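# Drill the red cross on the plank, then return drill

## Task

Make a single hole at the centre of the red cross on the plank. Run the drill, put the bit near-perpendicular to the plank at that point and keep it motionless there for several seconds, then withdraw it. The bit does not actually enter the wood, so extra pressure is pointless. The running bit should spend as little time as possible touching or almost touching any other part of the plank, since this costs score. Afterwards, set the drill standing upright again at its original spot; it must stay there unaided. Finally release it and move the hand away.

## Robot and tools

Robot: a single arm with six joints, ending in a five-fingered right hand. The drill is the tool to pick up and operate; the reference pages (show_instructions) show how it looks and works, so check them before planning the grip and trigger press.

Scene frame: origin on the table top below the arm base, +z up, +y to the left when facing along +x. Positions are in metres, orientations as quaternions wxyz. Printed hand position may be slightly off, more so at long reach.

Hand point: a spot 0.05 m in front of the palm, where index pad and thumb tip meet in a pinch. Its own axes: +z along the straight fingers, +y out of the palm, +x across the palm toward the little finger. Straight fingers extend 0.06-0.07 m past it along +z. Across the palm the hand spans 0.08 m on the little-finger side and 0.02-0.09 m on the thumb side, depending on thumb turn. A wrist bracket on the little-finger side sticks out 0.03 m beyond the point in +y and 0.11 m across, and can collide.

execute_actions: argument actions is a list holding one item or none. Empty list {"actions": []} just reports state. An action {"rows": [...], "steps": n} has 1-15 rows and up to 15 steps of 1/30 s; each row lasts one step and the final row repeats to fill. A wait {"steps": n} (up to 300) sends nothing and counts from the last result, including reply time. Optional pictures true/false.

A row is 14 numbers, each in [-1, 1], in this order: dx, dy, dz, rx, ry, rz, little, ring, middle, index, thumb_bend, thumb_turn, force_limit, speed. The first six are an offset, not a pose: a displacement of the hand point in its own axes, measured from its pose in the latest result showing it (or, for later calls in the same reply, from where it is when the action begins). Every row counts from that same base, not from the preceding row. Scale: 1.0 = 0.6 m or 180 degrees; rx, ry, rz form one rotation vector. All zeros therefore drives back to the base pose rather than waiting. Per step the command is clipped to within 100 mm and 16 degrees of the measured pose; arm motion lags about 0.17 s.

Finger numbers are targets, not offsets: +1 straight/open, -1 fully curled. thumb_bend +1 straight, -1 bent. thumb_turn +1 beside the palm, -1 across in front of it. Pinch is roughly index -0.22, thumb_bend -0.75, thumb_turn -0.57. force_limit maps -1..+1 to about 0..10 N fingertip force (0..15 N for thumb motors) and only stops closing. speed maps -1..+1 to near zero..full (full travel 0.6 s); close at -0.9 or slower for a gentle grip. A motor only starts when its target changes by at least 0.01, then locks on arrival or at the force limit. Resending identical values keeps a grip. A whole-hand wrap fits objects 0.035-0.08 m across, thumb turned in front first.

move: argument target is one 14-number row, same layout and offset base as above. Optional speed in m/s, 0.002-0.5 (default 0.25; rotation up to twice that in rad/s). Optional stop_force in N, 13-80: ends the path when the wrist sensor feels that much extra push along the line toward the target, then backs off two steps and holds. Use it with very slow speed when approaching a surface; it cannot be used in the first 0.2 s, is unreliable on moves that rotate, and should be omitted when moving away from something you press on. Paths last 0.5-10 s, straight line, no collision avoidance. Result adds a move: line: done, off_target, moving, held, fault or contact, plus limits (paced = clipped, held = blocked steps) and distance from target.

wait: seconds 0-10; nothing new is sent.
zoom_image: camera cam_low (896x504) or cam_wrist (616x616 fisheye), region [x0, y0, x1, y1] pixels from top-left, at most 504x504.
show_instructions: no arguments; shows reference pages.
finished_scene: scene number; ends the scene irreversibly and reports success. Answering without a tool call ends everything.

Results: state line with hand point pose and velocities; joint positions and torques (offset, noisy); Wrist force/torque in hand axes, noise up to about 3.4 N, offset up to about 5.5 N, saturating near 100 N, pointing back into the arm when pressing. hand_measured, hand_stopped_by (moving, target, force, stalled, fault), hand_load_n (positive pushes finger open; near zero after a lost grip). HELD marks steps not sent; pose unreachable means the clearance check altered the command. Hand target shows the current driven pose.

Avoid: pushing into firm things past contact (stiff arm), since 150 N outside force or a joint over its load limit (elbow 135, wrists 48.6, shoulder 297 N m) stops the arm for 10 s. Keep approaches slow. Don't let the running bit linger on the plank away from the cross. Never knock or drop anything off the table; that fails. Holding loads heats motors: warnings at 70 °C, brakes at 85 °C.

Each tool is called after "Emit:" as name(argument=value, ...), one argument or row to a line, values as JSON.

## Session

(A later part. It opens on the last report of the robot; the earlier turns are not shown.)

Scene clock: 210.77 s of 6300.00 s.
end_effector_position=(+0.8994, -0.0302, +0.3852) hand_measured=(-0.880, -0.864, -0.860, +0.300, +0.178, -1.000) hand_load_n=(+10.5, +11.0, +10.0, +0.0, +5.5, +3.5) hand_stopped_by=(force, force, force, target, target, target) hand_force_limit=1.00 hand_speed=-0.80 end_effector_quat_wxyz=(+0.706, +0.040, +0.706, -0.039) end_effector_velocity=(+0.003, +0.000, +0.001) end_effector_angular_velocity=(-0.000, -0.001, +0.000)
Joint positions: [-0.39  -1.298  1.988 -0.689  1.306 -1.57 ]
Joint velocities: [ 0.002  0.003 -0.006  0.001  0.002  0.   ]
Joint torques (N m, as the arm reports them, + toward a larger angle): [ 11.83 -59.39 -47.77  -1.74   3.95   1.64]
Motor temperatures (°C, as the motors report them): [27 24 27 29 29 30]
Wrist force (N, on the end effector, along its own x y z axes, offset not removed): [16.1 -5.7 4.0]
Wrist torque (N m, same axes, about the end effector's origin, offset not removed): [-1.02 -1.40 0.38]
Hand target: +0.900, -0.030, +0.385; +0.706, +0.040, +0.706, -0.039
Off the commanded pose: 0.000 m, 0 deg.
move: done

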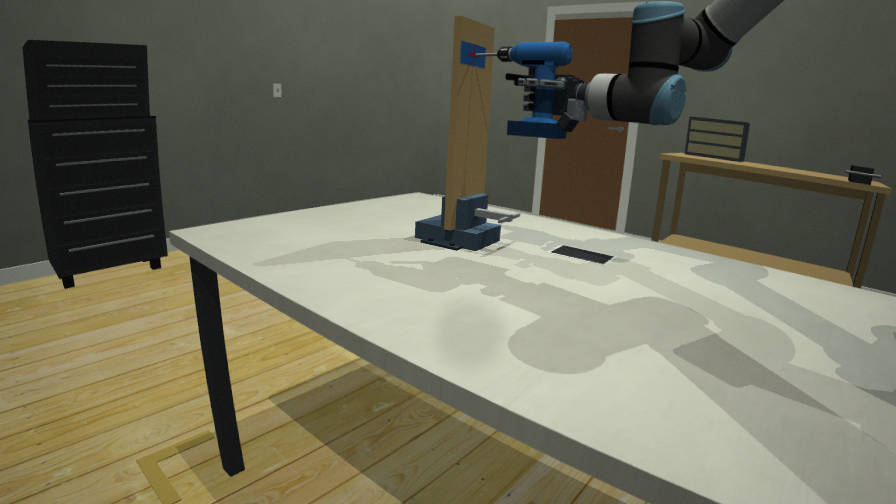

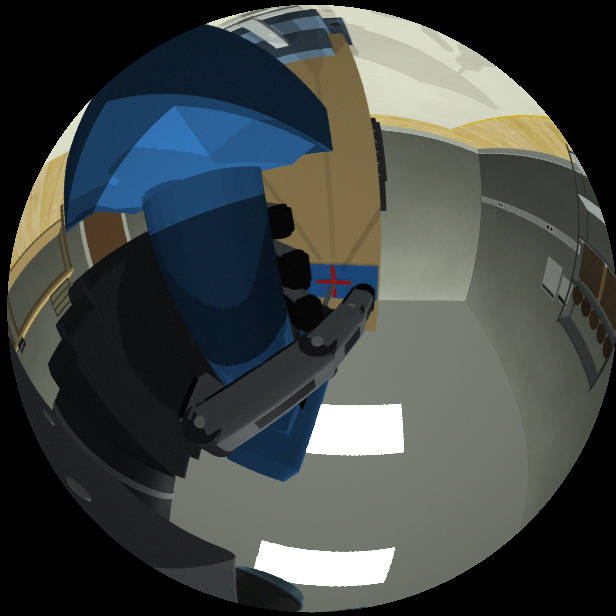

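Emit:
move(
  target=[0,0.0008,0.0075,0,0,0,-0.98,-0.98,-0.98,0.3,0.17,-1,1,-0.8],
  speed=0.006,
  stop_force=13,
)

Emit:
zoom_image(
  camera="cam_low",
  region=[450, 30, 510, 80],
)

Emit:
zoom_image(
  camera="cam_wrist",
  region=[290, 240, 390, 330],
)

Scene clock: 216.17 s of 6300.00 s.
end_effector_position=(+0.9037, -0.0303, +0.3852) hand_measured=(-0.880, -0.864, -0.860, +0.300, +0.178, -1.000) hand_load_n=(+10.5, +11.0, +10.0, +0.0, +5.5, +3.5) hand_stopped_by=(force, force, force, target, target, target) hand_force_limit=1.00 hand_speed=-0.80 end_effector_quat_wxyz=(+0.706, +0.040, +0.706, -0.039) end_effector_velocity=(+0.001, -0.000, -0.000) end_effector_angular_velocity=(-0.000, +0.001, -0.000)
Joint positions: [-0.388 -1.292  1.98  -0.687  1.309 -1.57 ]
Joint velocities: [ 0.001  0.001 -0.002  0.001  0.001 -0.   ]
Joint torques (N m, as the arm reports them, + toward a larger angle): [  9.59 -57.38 -49.83  -2.07   4.4   -0.19]
Motor temperatures (°C, as the motors report them): [27 24 27 29 29 30]
Wrist force (N, on the end effector, along its own x y z axes, offset not removed): [8.7 3.2 -0.3]
Wrist torque (N m, same axes, about the end effector's origin, offset not removed): [0.47 -0.09 0.24]
Hand target: +0.904, -0.030, +0.385; +0.706, +0.040, +0.706, -0.039
Off the commanded pose: 0.000 m, 0 deg.
move: done

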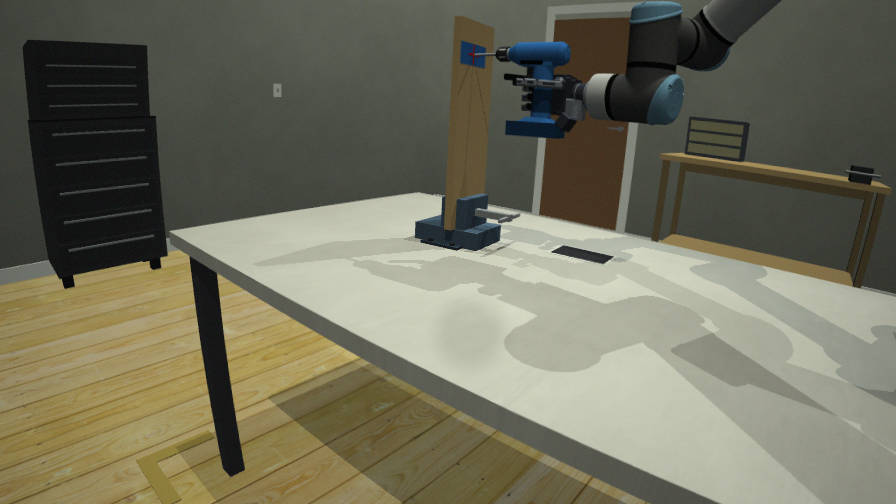

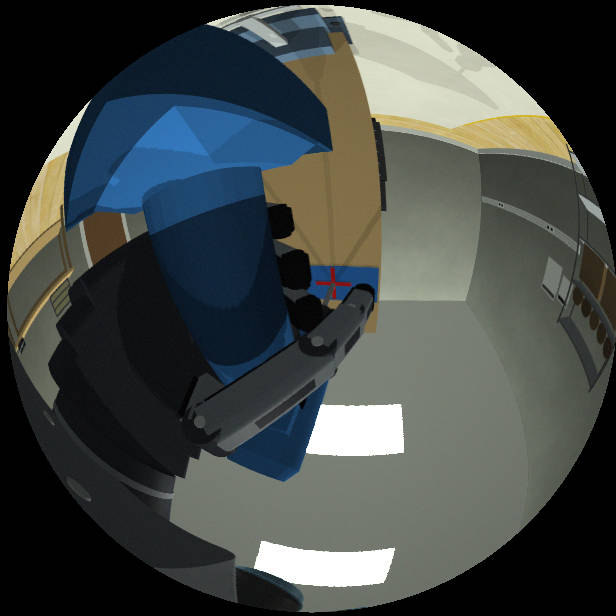

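Region (450, 30, 510, 80) of cam_low's 896x504 image, scaled by 8.400, with more detail than that image has.

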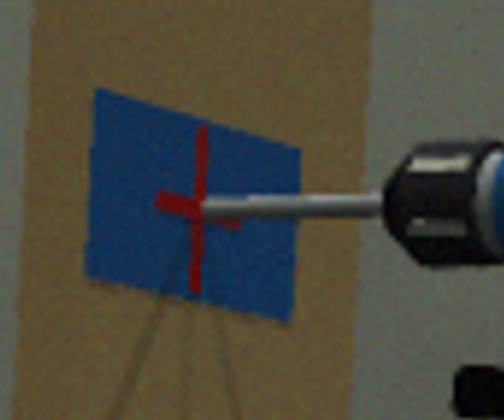

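Region (290, 240, 390, 330) of cam_wrist's 616x616 image, scaled by 5.040, with more detail than that image has; it fills the top 454 rows of this view, and the rest is white.

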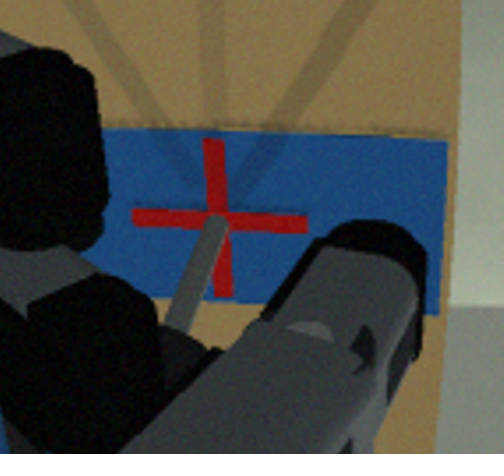

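Emit:
move(
  target=[-0.001,0.0003,0.0035,0,0,0,-0.98,-0.98,-0.98,0.3,0.17,-1,1,-0.8],
  speed=0.004,
  stop_force=13,
)

Emit:
zoom_image(
  camera="cam_wrist",
  region=[290, 240, 390, 330],
)

Scene clock: 221.53 s of 6300.00 s.
end_effector_position=(+0.9057, -0.0303, +0.3857) hand_measured=(-0.880, -0.864, -0.860, +0.300, +0.178, -1.000) hand_load_n=(+10.5, +11.0, +10.0, +0.0, +5.5, +3.5) hand_stopped_by=(force, force, force, target, target, target) hand_force_limit=1.00 hand_speed=-0.80 end_effector_quat_wxyz=(+0.706, +0.040, +0.706, -0.039) end_effector_velocity=(+0.001, -0.001, +0.000) end_effector_angular_velocity=(-0.000, -0.000, -0.001)
Joint positions: [-0.387 -1.289  1.975 -0.684  1.31  -1.57 ]
Joint velocities: [-0.     0.001 -0.001  0.001  0.    -0.   ]
Joint torques (N m, as the arm reports them, + toward a larger angle): [ 10.77 -56.14 -49.23  -1.53   4.6    1.39]
Motor temperatures (°C, as the motors report them): [27 24 27 29 29 30]
Wrist force (N, on the end effector, along its own x y z axes, offset not removed): [11.5 3.4 0.8]
Wrist torque (N m, same axes, about the end effector's origin, offset not removed): [0.44 -0.49 0.47]
Hand target: +0.906, -0.030, +0.386; +0.706, +0.040, +0.706, -0.039
Off the commanded pose: 0.000 m, 0 deg.
move: done

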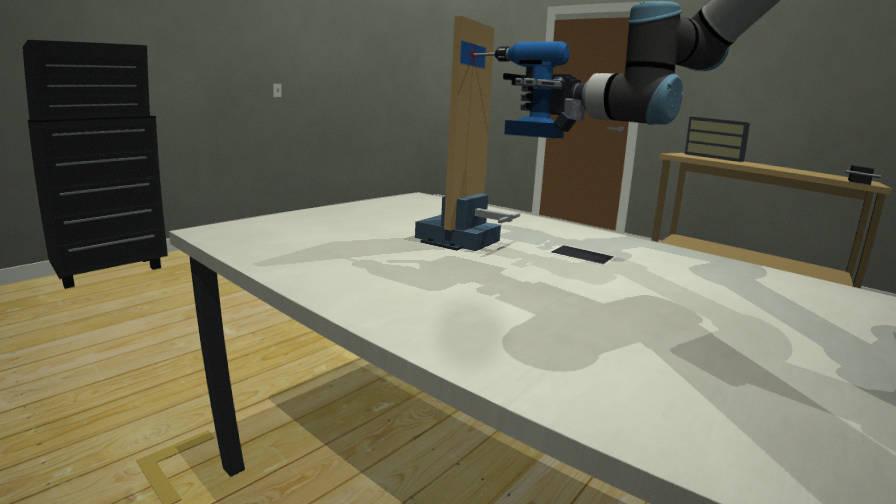

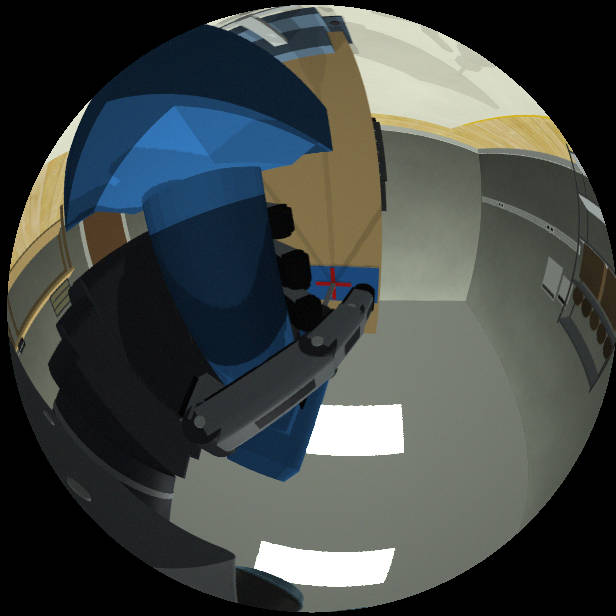

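Region (290, 240, 390, 330) of cam_wrist's 616x616 image, scaled by 5.040, with more detail than that image has; it fills the top 454 rows of this view, and the rest is white.

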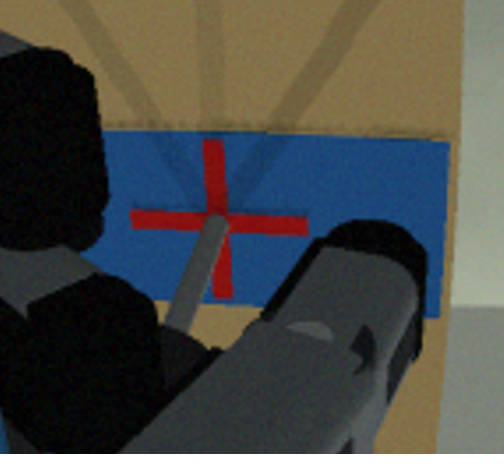

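Tip is on the centre. Pull the trigger.

Emit:
move(
  target=[0,0,0.0008,0,0,0,-0.98,-0.98,-0.98,-1,0.17,-1,0.8,-0.6],
  speed=0.002,
)

Emit:
wait(
  seconds=3,
)

Emit:
zoom_image(
  camera="cam_wrist",
  region=[290, 240, 390, 330],
)

Scene clock: 226.40 s of 6300.00 s.
end_effector_position=(+0.9062, -0.0304, +0.3857) hand_measured=(-0.880, -0.864, -0.860, -0.784, +0.178, -1.000) hand_load_n=(+9.5, +10.0, +9.0, +9.5, +5.5, +4.0) hand_stopped_by=(force, force, force, force, target, target) hand_force_limit=0.80 hand_speed=-0.60 end_effector_quat_wxyz=(+0.706, +0.040, +0.706, -0.039) end_effector_velocity=(+0.000, +0.001, -0.001) end_effector_angular_velocity=(+0.001, +0.001, +0.001)
Joint positions: [-0.386 -1.289  1.974 -0.684  1.31  -1.57 ]
Joint velocities: [ 0.001  0.001 -0.     0.    -0.     0.   ]
Joint torques (N m, as the arm reports them, + toward a larger angle): [  8.98 -56.92 -49.16  -2.15   4.14   1.91]
Motor temperatures (°C, as the motors report them): [27 24 27 29 29 30]
Wrist force (N, on the end effector, along its own x y z axes, offset not removed): [10.7 0.1 -3.1]
Wrist torque (N m, same axes, about the end effector's origin, offset not removed): [0.13 -0.63 0.30]
Hand target: +0.906, -0.030, +0.386; +0.706, +0.040, +0.706, -0.039
Off the commanded pose: 0.000 m, 0 deg.
move: done

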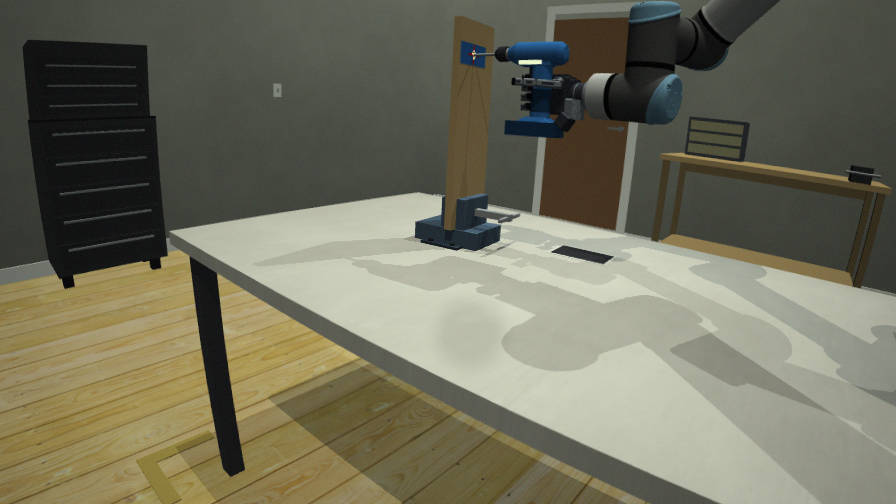

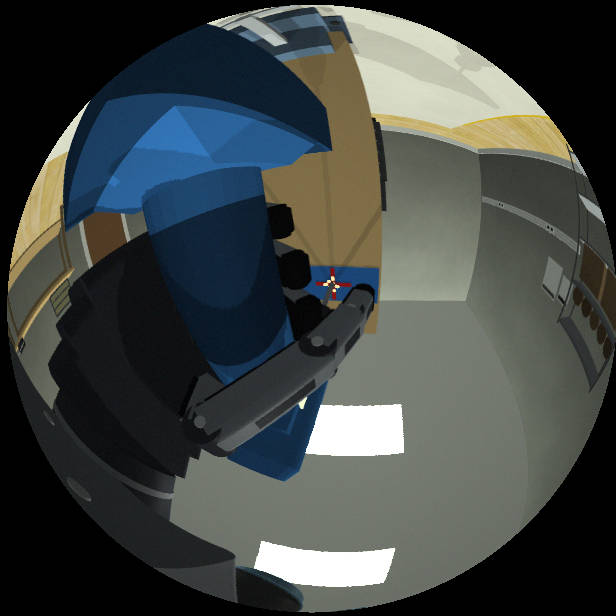

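Scene clock: 229.40 s of 6300.00 s.
end_effector_position=(+0.9062, -0.0304, +0.3857) hand_measured=(-0.880, -0.864, -0.860, -0.784, +0.178, -1.000) hand_load_n=(+9.5, +10.0, +9.0, +9.5, +5.5, +4.0) hand_stopped_by=(force, force, force, force, target, target) hand_force_limit=0.80 hand_speed=-0.60 end_effector_quat_wxyz=(+0.706, +0.040, +0.706, -0.039) end_effector_velocity=(-0.000, -0.000, -0.002) end_effector_angular_velocity=(+0.001, +0.002, -0.000)
Joint positions: [-0.386 -1.289  1.974 -0.684  1.31  -1.57 ]
Joint velocities: [-0.     0.001  0.     0.     0.    -0.   ]
Joint torques (N m, as the arm reports them, + toward a larger angle): [  8.73 -57.65 -47.58  -3.84   3.34   1.67]
Motor temperatures (°C, as the motors report them): [27 24 27 29 29 30]
Wrist force (N, on the end effector, along its own x y z axes, offset not removed): [10.5 -4.6 -6.5]
Wrist torque (N m, same axes, about the end effector's origin, offset not removed): [-0.33 -0.37 0.04]
Hand target: +0.906, -0.030, +0.386; +0.706, +0.040, +0.706, -0.039
Off the commanded pose: 0.000 m, 0 deg.
Steps of this call (steps 1 to 90: nothing new was sent). Readings (end_effector_position | what the end effector reports):
1: (+0.9062, -0.0304, +0.3857) | hand_measured=(-0.880, -0.864, -0.860, -0.784, +0.178, -1.000) hand_load_n=(+9.5, +10.0, +9.0, +9.5, +5.5, +4.0) hand_stopped_by=(force, force, force, force, target, target) hand_force_limit=0.80 hand_speed=-0.60
2: (+0.9062, -0.0304, +0.3857) | hand_measured=(-0.880, -0.864, -0.860, -0.784, +0.178, -1.000) hand_load_n=(+9.5, +10.0, +9.0, +9.5, +5.5, +4.0) hand_stopped_by=(force, force, force, force, target, target) hand_force_limit=0.80 hand_speed=-0.60
4: (+0.9062, -0.0304, +0.3857) | hand_measured=(-0.880, -0.864, -0.860, -0.784, +0.178, -1.000) hand_load_n=(+9.5, +10.0, +9.0, +9.5, +5.5, +4.0) hand_stopped_by=(force, force, force, force, target, target) hand_force_limit=0.80 hand_speed=-0.60
8: (+0.9062, -0.0304, +0.3857) | hand_measured=(-0.880, -0.864, -0.860, -0.784, +0.178, -1.000) hand_load_n=(+9.5, +10.0, +9.0, +9.5, +5.5, +4.0) hand_stopped_by=(force, force, force, force, target, target) hand_force_limit=0.80 hand_speed=-0.60
90: the state above

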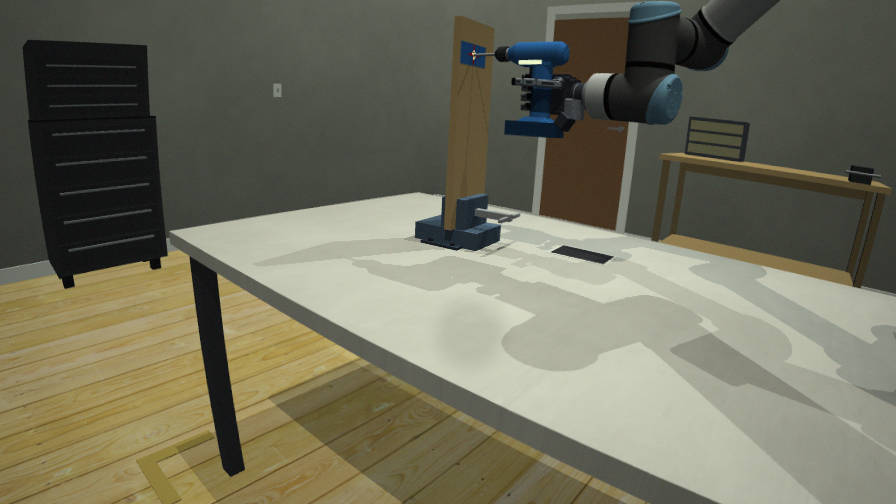

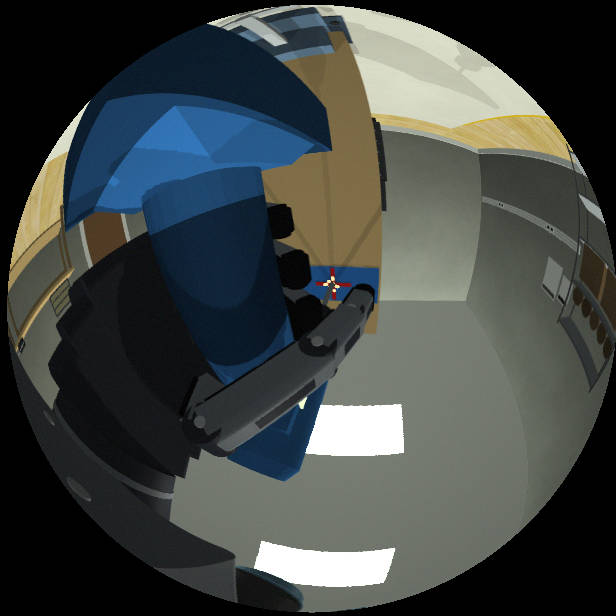

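Region (290, 240, 390, 330) of cam_wrist's 616x616 image, scaled by 5.040, with more detail than that image has; it fills the top 454 rows of this view, and the rest is white.

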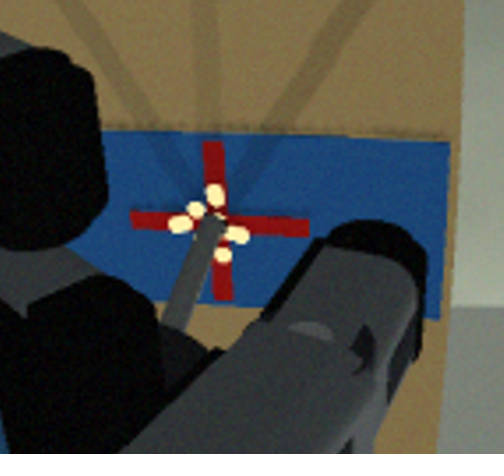

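Emit:
wait(
  seconds=2,
)

Emit:
move(
  target=[0,0,0,0,0,0,-0.98,-0.98,-0.98,0.3,0.17,-1,0.8,-0.3],
  speed=0.002,
)

Emit:
move(
  target=[0,-0.016,-0.05,0,0,0,-0.98,-0.98,-0.98,0.3,0.17,-1,0.8,-0.3],
  speed=0.04,
)

Emit:
zoom_image(
  camera="cam_wrist",
  region=[290, 240, 390, 330],
)

Scene clock: 234.03 s of 6300.00 s.
end_effector_position=(+0.9062, -0.0304, +0.3857) hand_measured=(-0.880, -0.864, -0.860, -0.784, +0.178, -1.000) hand_load_n=(+9.5, +10.0, +9.0, +9.5, +5.5, +4.0) hand_stopped_by=(force, force, force, force, target, target) hand_force_limit=0.80 hand_speed=-0.60 end_effector_quat_wxyz=(+0.706, +0.040, +0.706, -0.039) end_effector_velocity=(+0.000, -0.000, +0.000) end_effector_angular_velocity=(-0.000, +0.000, -0.000)
Joint positions: [-0.386 -1.289  1.974 -0.684  1.31  -1.57 ]
Joint velocities: [-0.  0. -0.  0. -0. -0.]
Joint torques (N m, as the arm reports them, + toward a larger angle): [  5.4  -60.7  -47.15  -5.82   1.73   1.79]
Motor temperatures (°C, as the motors report them): [27 24 27 29 29 30]
Wrist force (N, on the end effector, along its own x y z axes, offset not removed): [11.3 -1.7 -3.3]
Wrist torque (N m, same axes, about the end effector's origin, offset not removed): [0.14 -0.56 0.43]
Hand target: +0.906, -0.030, +0.386; +0.706, +0.040, +0.706, -0.039
Off the commanded pose: 0.000 m, 0 deg.
Steps of this call (steps 1 to 139: nothing new was sent). Readings (end_effector_position | what the end effector reports):
1: (+0.9062, -0.0304, +0.3857) | hand_measured=(-0.880, -0.864, -0.860, -0.784, +0.178, -1.000) hand_load_n=(+9.5, +10.0, +9.0, +9.5, +5.5, +4.0) hand_stopped_by=(force, force, force, force, target, target) hand_force_limit=0.80 hand_speed=-0.60
2: (+0.9062, -0.0304, +0.3857) | hand_measured=(-0.880, -0.864, -0.860, -0.784, +0.178, -1.000) hand_load_n=(+9.5, +10.0, +9.0, +9.5, +5.5, +4.0) hand_stopped_by=(force, force, force, force, target, target) hand_force_limit=0.80 hand_speed=-0.60
4: (+0.9062, -0.0304, +0.3857) | hand_measured=(-0.880, -0.864, -0.860, -0.784, +0.178, -1.000) hand_load_n=(+9.5, +10.0, +9.0, +9.5, +5.5, +4.0) hand_stopped_by=(force, force, force, force, target, target) hand_force_limit=0.80 hand_speed=-0.60
8: (+0.9062, -0.0304, +0.3857) | hand_measured=(-0.880, -0.864, -0.860, -0.784, +0.178, -1.000) hand_load_n=(+9.5, +10.0, +9.0, +9.5, +5.5, +4.0) hand_stopped_by=(force, force, force, force, target, target) hand_force_limit=0.80 hand_speed=-0.60
139: the state above

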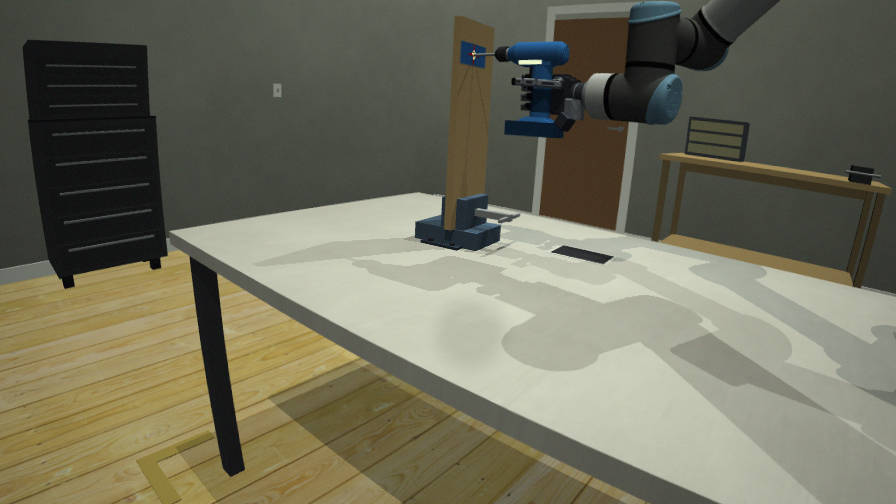

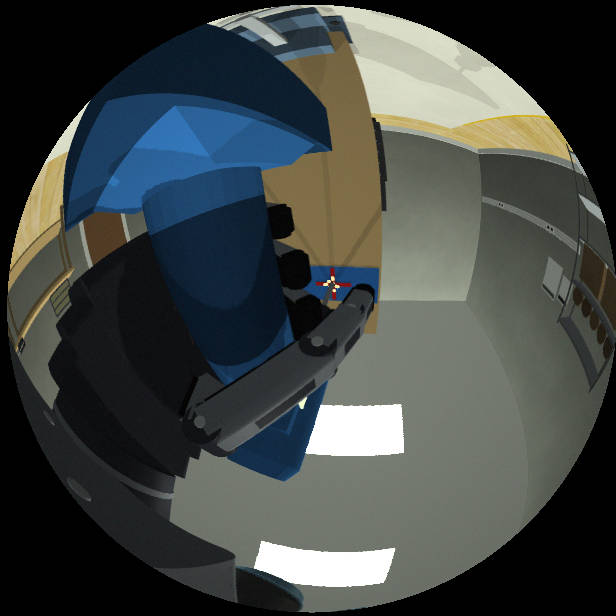

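Scene clock: 235.23 s of 6300.00 s.
end_effector_position=(+0.9062, -0.0304, +0.3857) hand_measured=(-0.880, -0.864, -0.860, +0.300, +0.178, -1.000) hand_load_n=(+9.5, +10.0, +9.5, +0.0, +6.0, +4.0) hand_stopped_by=(force, force, force, target, target, target) hand_force_limit=0.80 hand_speed=-0.30 end_effector_quat_wxyz=(+0.706, +0.040, +0.706, -0.039) end_effector_velocity=(-0.000, +0.001, -0.001) end_effector_angular_velocity=(+0.000, +0.001, +0.000)
Joint positions: [-0.386 -1.289  1.974 -0.684  1.31  -1.57 ]
Joint velocities: [ 0.     0.001  0.001 -0.     0.    -0.   ]
Joint torques (N m, as the arm reports them, + toward a larger angle): [  6.14 -60.23 -46.11  -6.04   1.75   1.98]
Motor temperatures (°C, as the motors report them): [27 24 27 29 29 30]
Wrist force (N, on the end effector, along its own x y z axes, offset not removed): [14.9 -4.5 -9.8]
Wrist torque (N m, same axes, about the end effector's origin, offset not removed): [-0.14 -0.92 0.30]
Hand target: +0.906, -0.030, +0.386; +0.706, +0.040, +0.706, -0.039
Off the commanded pose: 0.000 m, 0 deg.
move: done

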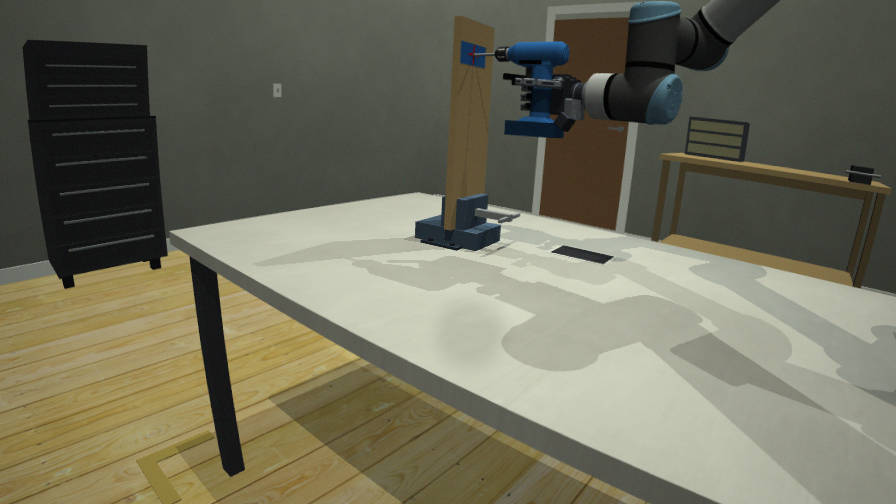

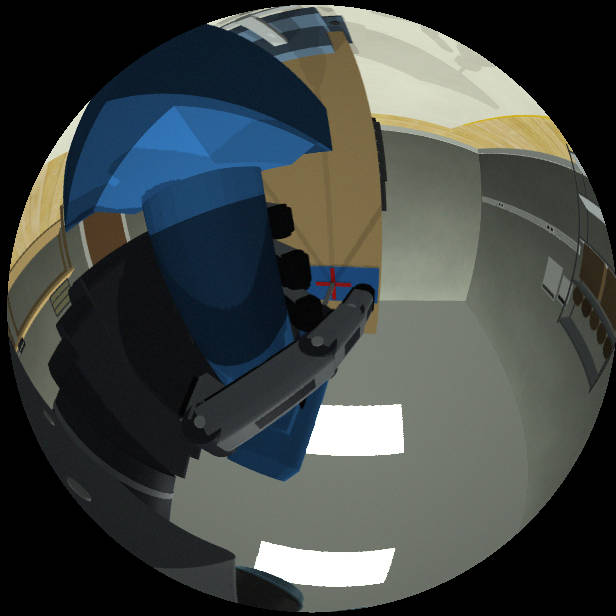

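Scene clock: 236.43 s of 6300.00 s.
end_effector_position=(+0.8756, -0.0365, +0.3857) hand_measured=(-0.880, -0.864, -0.860, +0.300, +0.178, -1.000) hand_load_n=(+9.5, +10.0, +9.5, +0.0, +6.0, +4.0) hand_stopped_by=(force, force, force, target, target, target) hand_force_limit=0.80 hand_speed=-0.30 end_effector_quat_wxyz=(+0.706, +0.040, +0.706, -0.039) end_effector_velocity=(-0.002, -0.001, +0.002) end_effector_angular_velocity=(-0.001, -0.003, -0.001)
Joint positions: [-0.415 -1.332  2.033 -0.7    1.281 -1.57 ]
Joint velocities: [-0.003 -0.005  0.004 -0.001 -0.003  0.   ]
Joint torques (N m, as the arm reports them, + toward a larger angle): [-12.3  -84.4  -33.18  -7.22  -3.57  -0.94]
Motor temperatures (°C, as the motors report them): [27 24 27 29 29 30]
Wrist force (N, on the end effector, along its own x y z axes, offset not removed): [11.2 -0.2 -4.2]
Wrist torque (N m, same axes, about the end effector's origin, offset not removed): [0.31 -0.27 0.30]
Hand target: +0.875, -0.037, +0.386; +0.706, +0.040, +0.706, -0.039
Off the commanded pose: 0.000 m, 0 deg.
move: done

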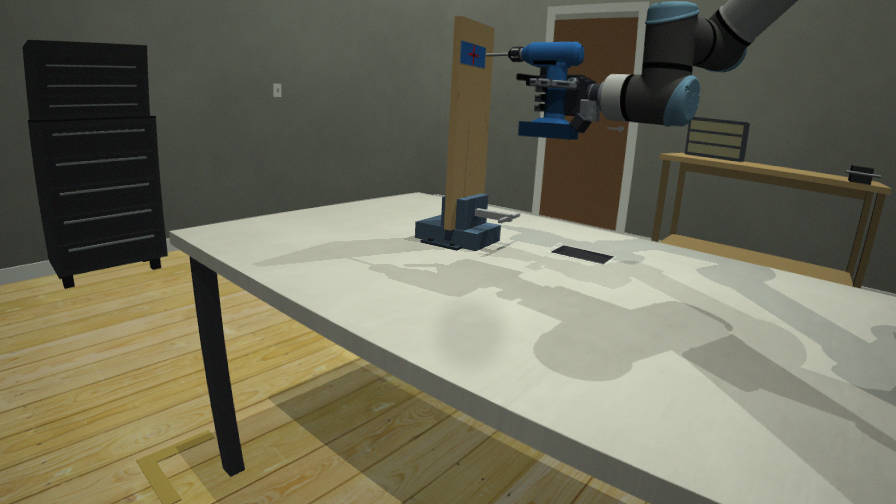

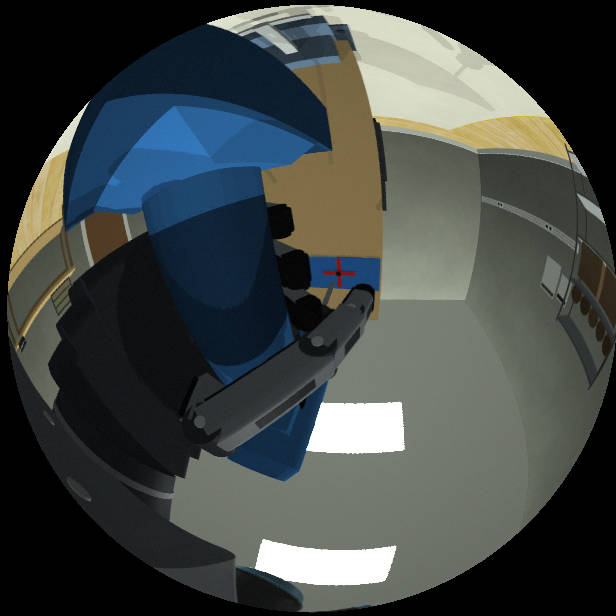

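Region (290, 240, 390, 330) of cam_wrist's 616x616 image, scaled by 5.040, with more detail than that image has; it fills the top 454 rows of this view, and the rest is white.

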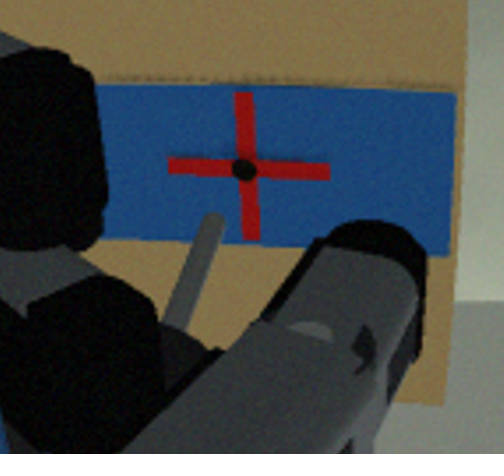

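Emit:
move(
  target=[0.393,-0.193,-0.0833,0.009,0,0,-0.98,-0.98,-0.98,0.3,0.17,-1,0.8,-0.3],
  speed=0.12,
)

Emit:
zoom_image(
  camera="cam_low",
  region=[510, 150, 690, 280],
)

Scene clock: 251.37 s of 6300.00 s.
end_effector_position=(+0.8133, -0.1461, +0.1504) hand_measured=(-0.880, -0.864, -0.860, +0.300, +0.178, -1.000) hand_load_n=(+9.5, +10.0, +9.5, +0.0, +6.0, +4.0) hand_stopped_by=(force, force, force, target, target, target) hand_force_limit=0.80 hand_speed=-0.30 end_effector_quat_wxyz=(+0.705, +0.050, +0.706, -0.049) end_effector_velocity=(-0.000, -0.003, -0.002) end_effector_angular_velocity=(-0.000, -0.001, -0.002)
Joint positions: [-0.629 -1.015  2.199 -1.182  1.096 -1.57 ]
Joint velocities: [-0.004  0.005 -0.001 -0.006 -0.002  0.001]
Joint torques (N m, as the arm reports them, + toward a larger angle): [-13.14 -59.46 -13.85  -6.29  -3.86   2.13]
Motor temperatures (°C, as the motors report them): [27 24 27 29 29 30]
Wrist force (N, on the end effector, along its own x y z axes, offset not removed): [13.5 -2.2 1.5]
Wrist torque (N m, same axes, about the end effector's origin, offset not removed): [-0.32 -1.01 0.29]
Hand target: +0.813, -0.146, +0.150; +0.705, +0.050, +0.706, -0.049
Off the commanded pose: 0.001 m, 0 deg.
move: done

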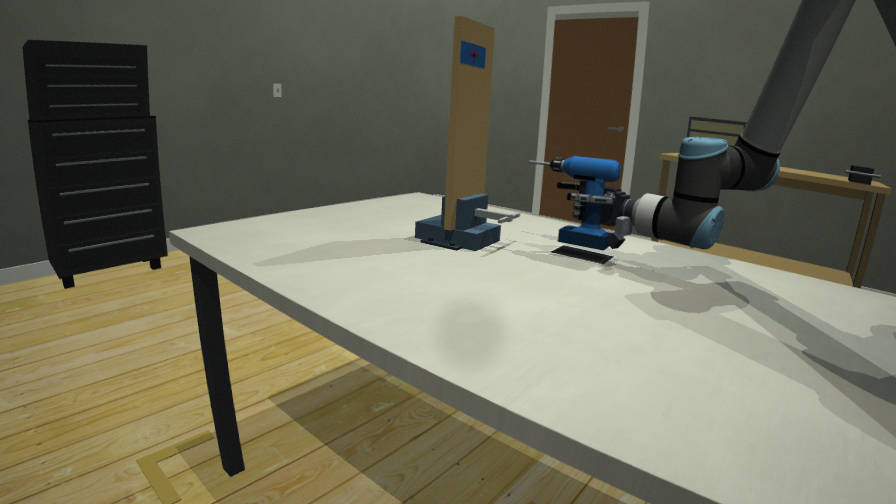

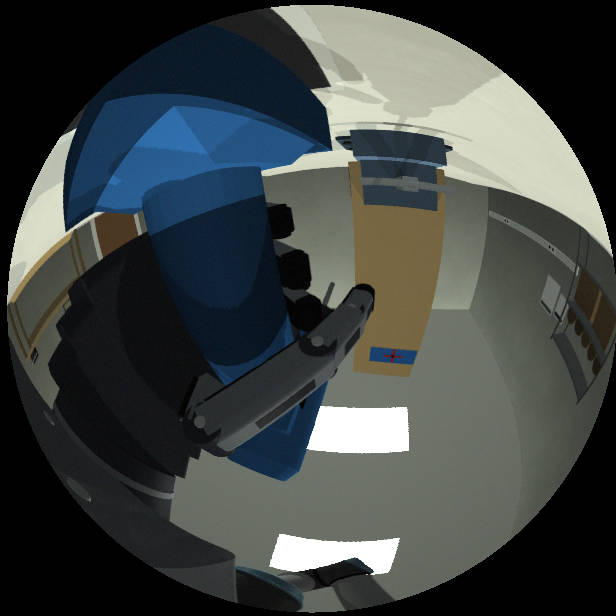

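Region (510, 150, 690, 280) of cam_low's 896x504 image, scaled by 2.800, with more detail than that image has.

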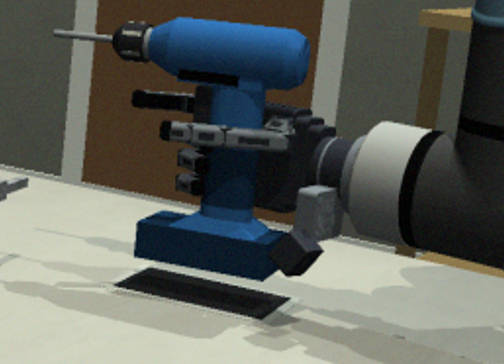

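Emit:
move(
  target=[0.039,0,0,0.011,0,0,-0.98,-0.98,-0.98,0.3,0.17,-1,0.8,-0.3],
  speed=0.03,
)

Emit:
zoom_image(
  camera="cam_low",
  region=[520, 160, 640, 275],
)

Emit:
zoom_image(
  camera="cam_wrist",
  region=[40, 0, 400, 240],
)

Scene clock: 255.50 s of 6300.00 s.
end_effector_position=(+0.8133, -0.1461, +0.1273) hand_measured=(-0.880, -0.864, -0.860, +0.300, +0.178, -1.000) hand_load_n=(+9.5, +10.0, +9.5, +0.0, +6.0, +4.0) hand_stopped_by=(force, force, force, target, target, target) hand_force_limit=0.80 hand_speed=-0.30 end_effector_quat_wxyz=(+0.704, +0.062, +0.705, -0.061) end_effector_velocity=(-0.000, +0.000, -0.002) end_effector_angular_velocity=(-0.000, -0.000, -0.004)
Joint positions: [-0.615 -0.974  2.204 -1.228  1.143 -1.57 ]
Joint velocities: [ 0.002  0.004  0.001 -0.005  0.005  0.   ]
Joint torques (N m, as the arm reports them, + toward a larger angle): [  7.17 -65.77 -11.92  -6.66   4.06   0.52]
Motor temperatures (°C, as the motors report them): [27 24 27 29 29 30]
Wrist force (N, on the end effector, along its own x y z axes, offset not removed): [8.5 -0.2 -0.3]
Wrist torque (N m, same axes, about the end effector's origin, offset not removed): [-0.03 0.01 -0.03]
Hand target: +0.813, -0.146, +0.127; +0.704, +0.062, +0.705, -0.061
Off the commanded pose: 0.000 m, 0 deg.
move: done

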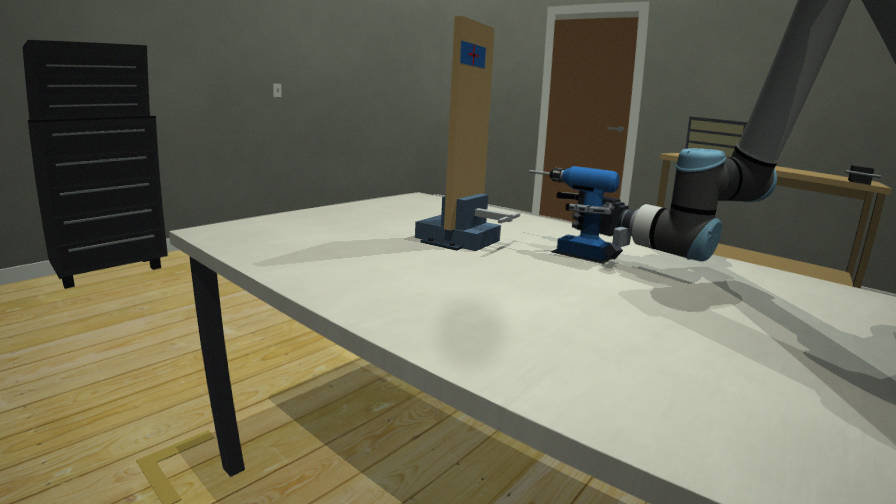

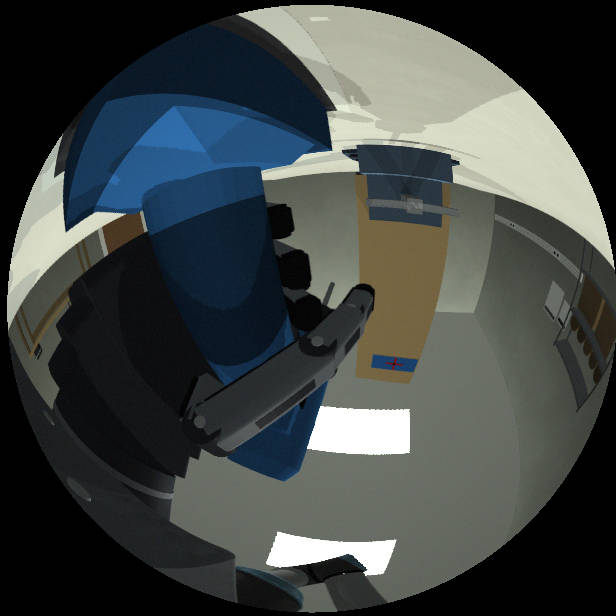

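Region (520, 160, 640, 275) of cam_low's 896x504 image, scaled by 4.200, with more detail than that image has; it fills the top 483 rows of this view, and the rest is white.

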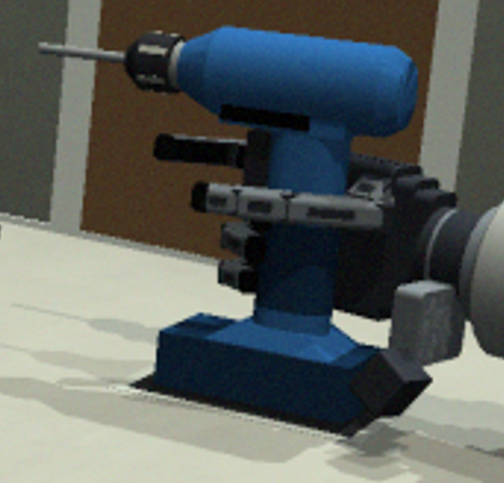

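Region (40, 0, 400, 240) of cam_wrist's 616x616 image, scaled by 1.400, with more detail than that image has.

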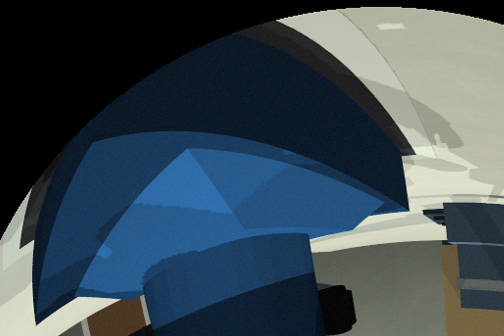

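Emit:
move(
  target=[0.004,-0.009,0.005,0,0,0,-0.98,-0.98,-0.98,0.3,0.17,-1,0.8,-0.3],
  speed=0.02,
)

Emit:
zoom_image(
  camera="cam_low",
  region=[520, 160, 640, 275],
)

Emit:
zoom_image(
  camera="cam_wrist",
  region=[40, 0, 400, 240],
)

Scene clock: 261.53 s of 6300.00 s.
end_effector_position=(+0.8152, -0.1517, +0.1250) hand_measured=(-0.880, -0.864, -0.860, +0.300, +0.178, -1.000) hand_load_n=(+9.5, +10.0, +9.5, +0.0, +6.0, +4.0) hand_stopped_by=(force, force, force, target, target, target) hand_force_limit=0.80 hand_speed=-0.30 end_effector_quat_wxyz=(+0.704, +0.062, +0.705, -0.061) end_effector_velocity=(+0.001, -0.002, -0.001) end_effector_angular_velocity=(-0.000, +0.000, +0.000)
Joint positions: [-0.622 -0.967  2.197 -1.228  1.137 -1.57 ]
Joint velocities: [-0.003  0.003 -0.003  0.    -0.003 -0.   ]
Joint torques (N m, as the arm reports them, + toward a larger angle): [-13.62 -61.99 -29.5   -1.57  -3.96  -1.65]
Motor temperatures (°C, as the motors report them): [27 24 27 29 29 30]
Wrist force (N, on the end effector, along its own x y z axes, offset not removed): [14.2 -0.6 -2.8]
Wrist torque (N m, same axes, about the end effector's origin, offset not removed): [0.23 -0.69 0.38]
Hand target: +0.815, -0.152, +0.125; +0.704, +0.062, +0.705, -0.061
Off the commanded pose: 0.000 m, 0 deg.
move: done

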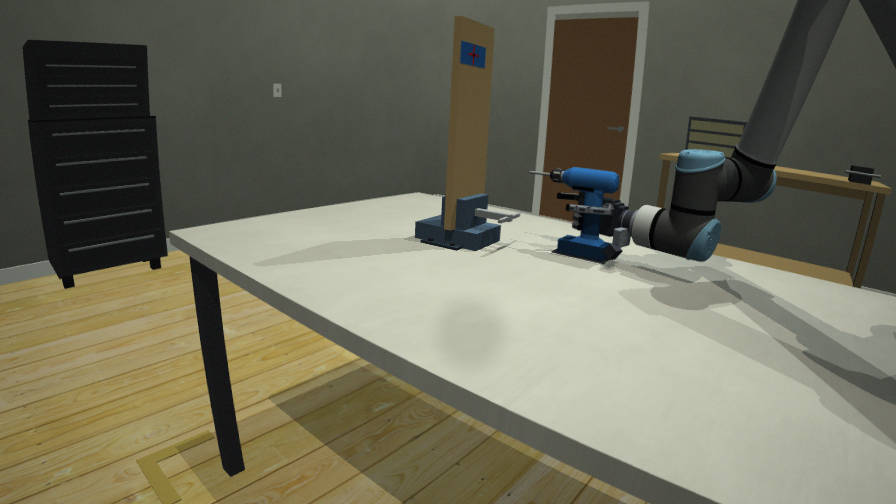

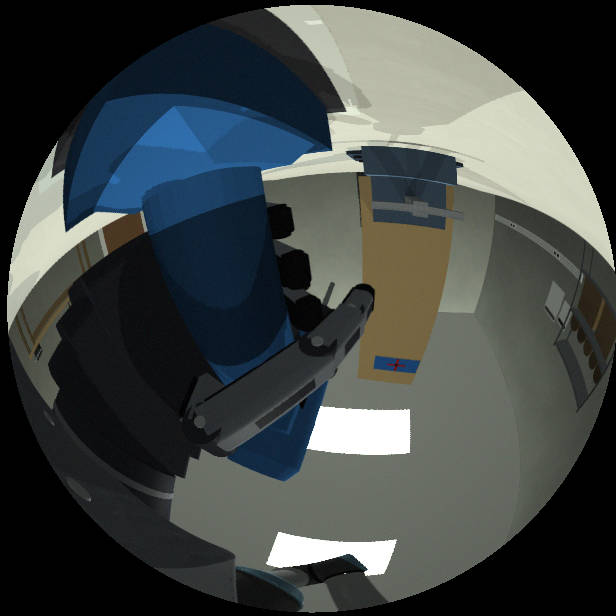

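Region (520, 160, 640, 275) of cam_low's 896x504 image, scaled by 4.200, with more detail than that image has; it fills the top 483 rows of this view, and the rest is white.

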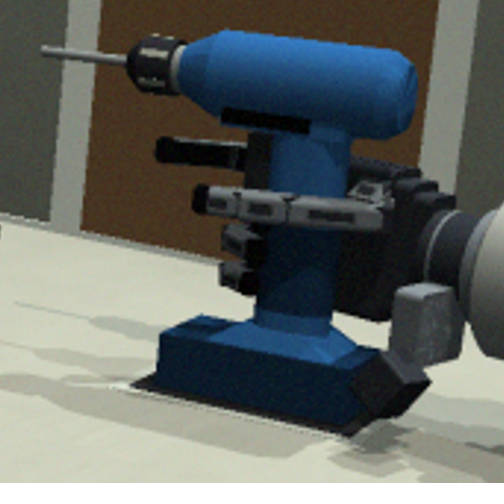

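Region (40, 0, 400, 240) of cam_wrist's 616x616 image, scaled by 1.400, with more detail than that image has.

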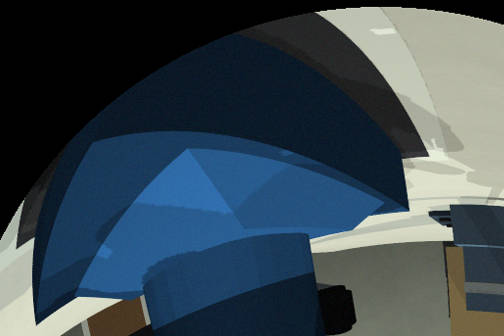

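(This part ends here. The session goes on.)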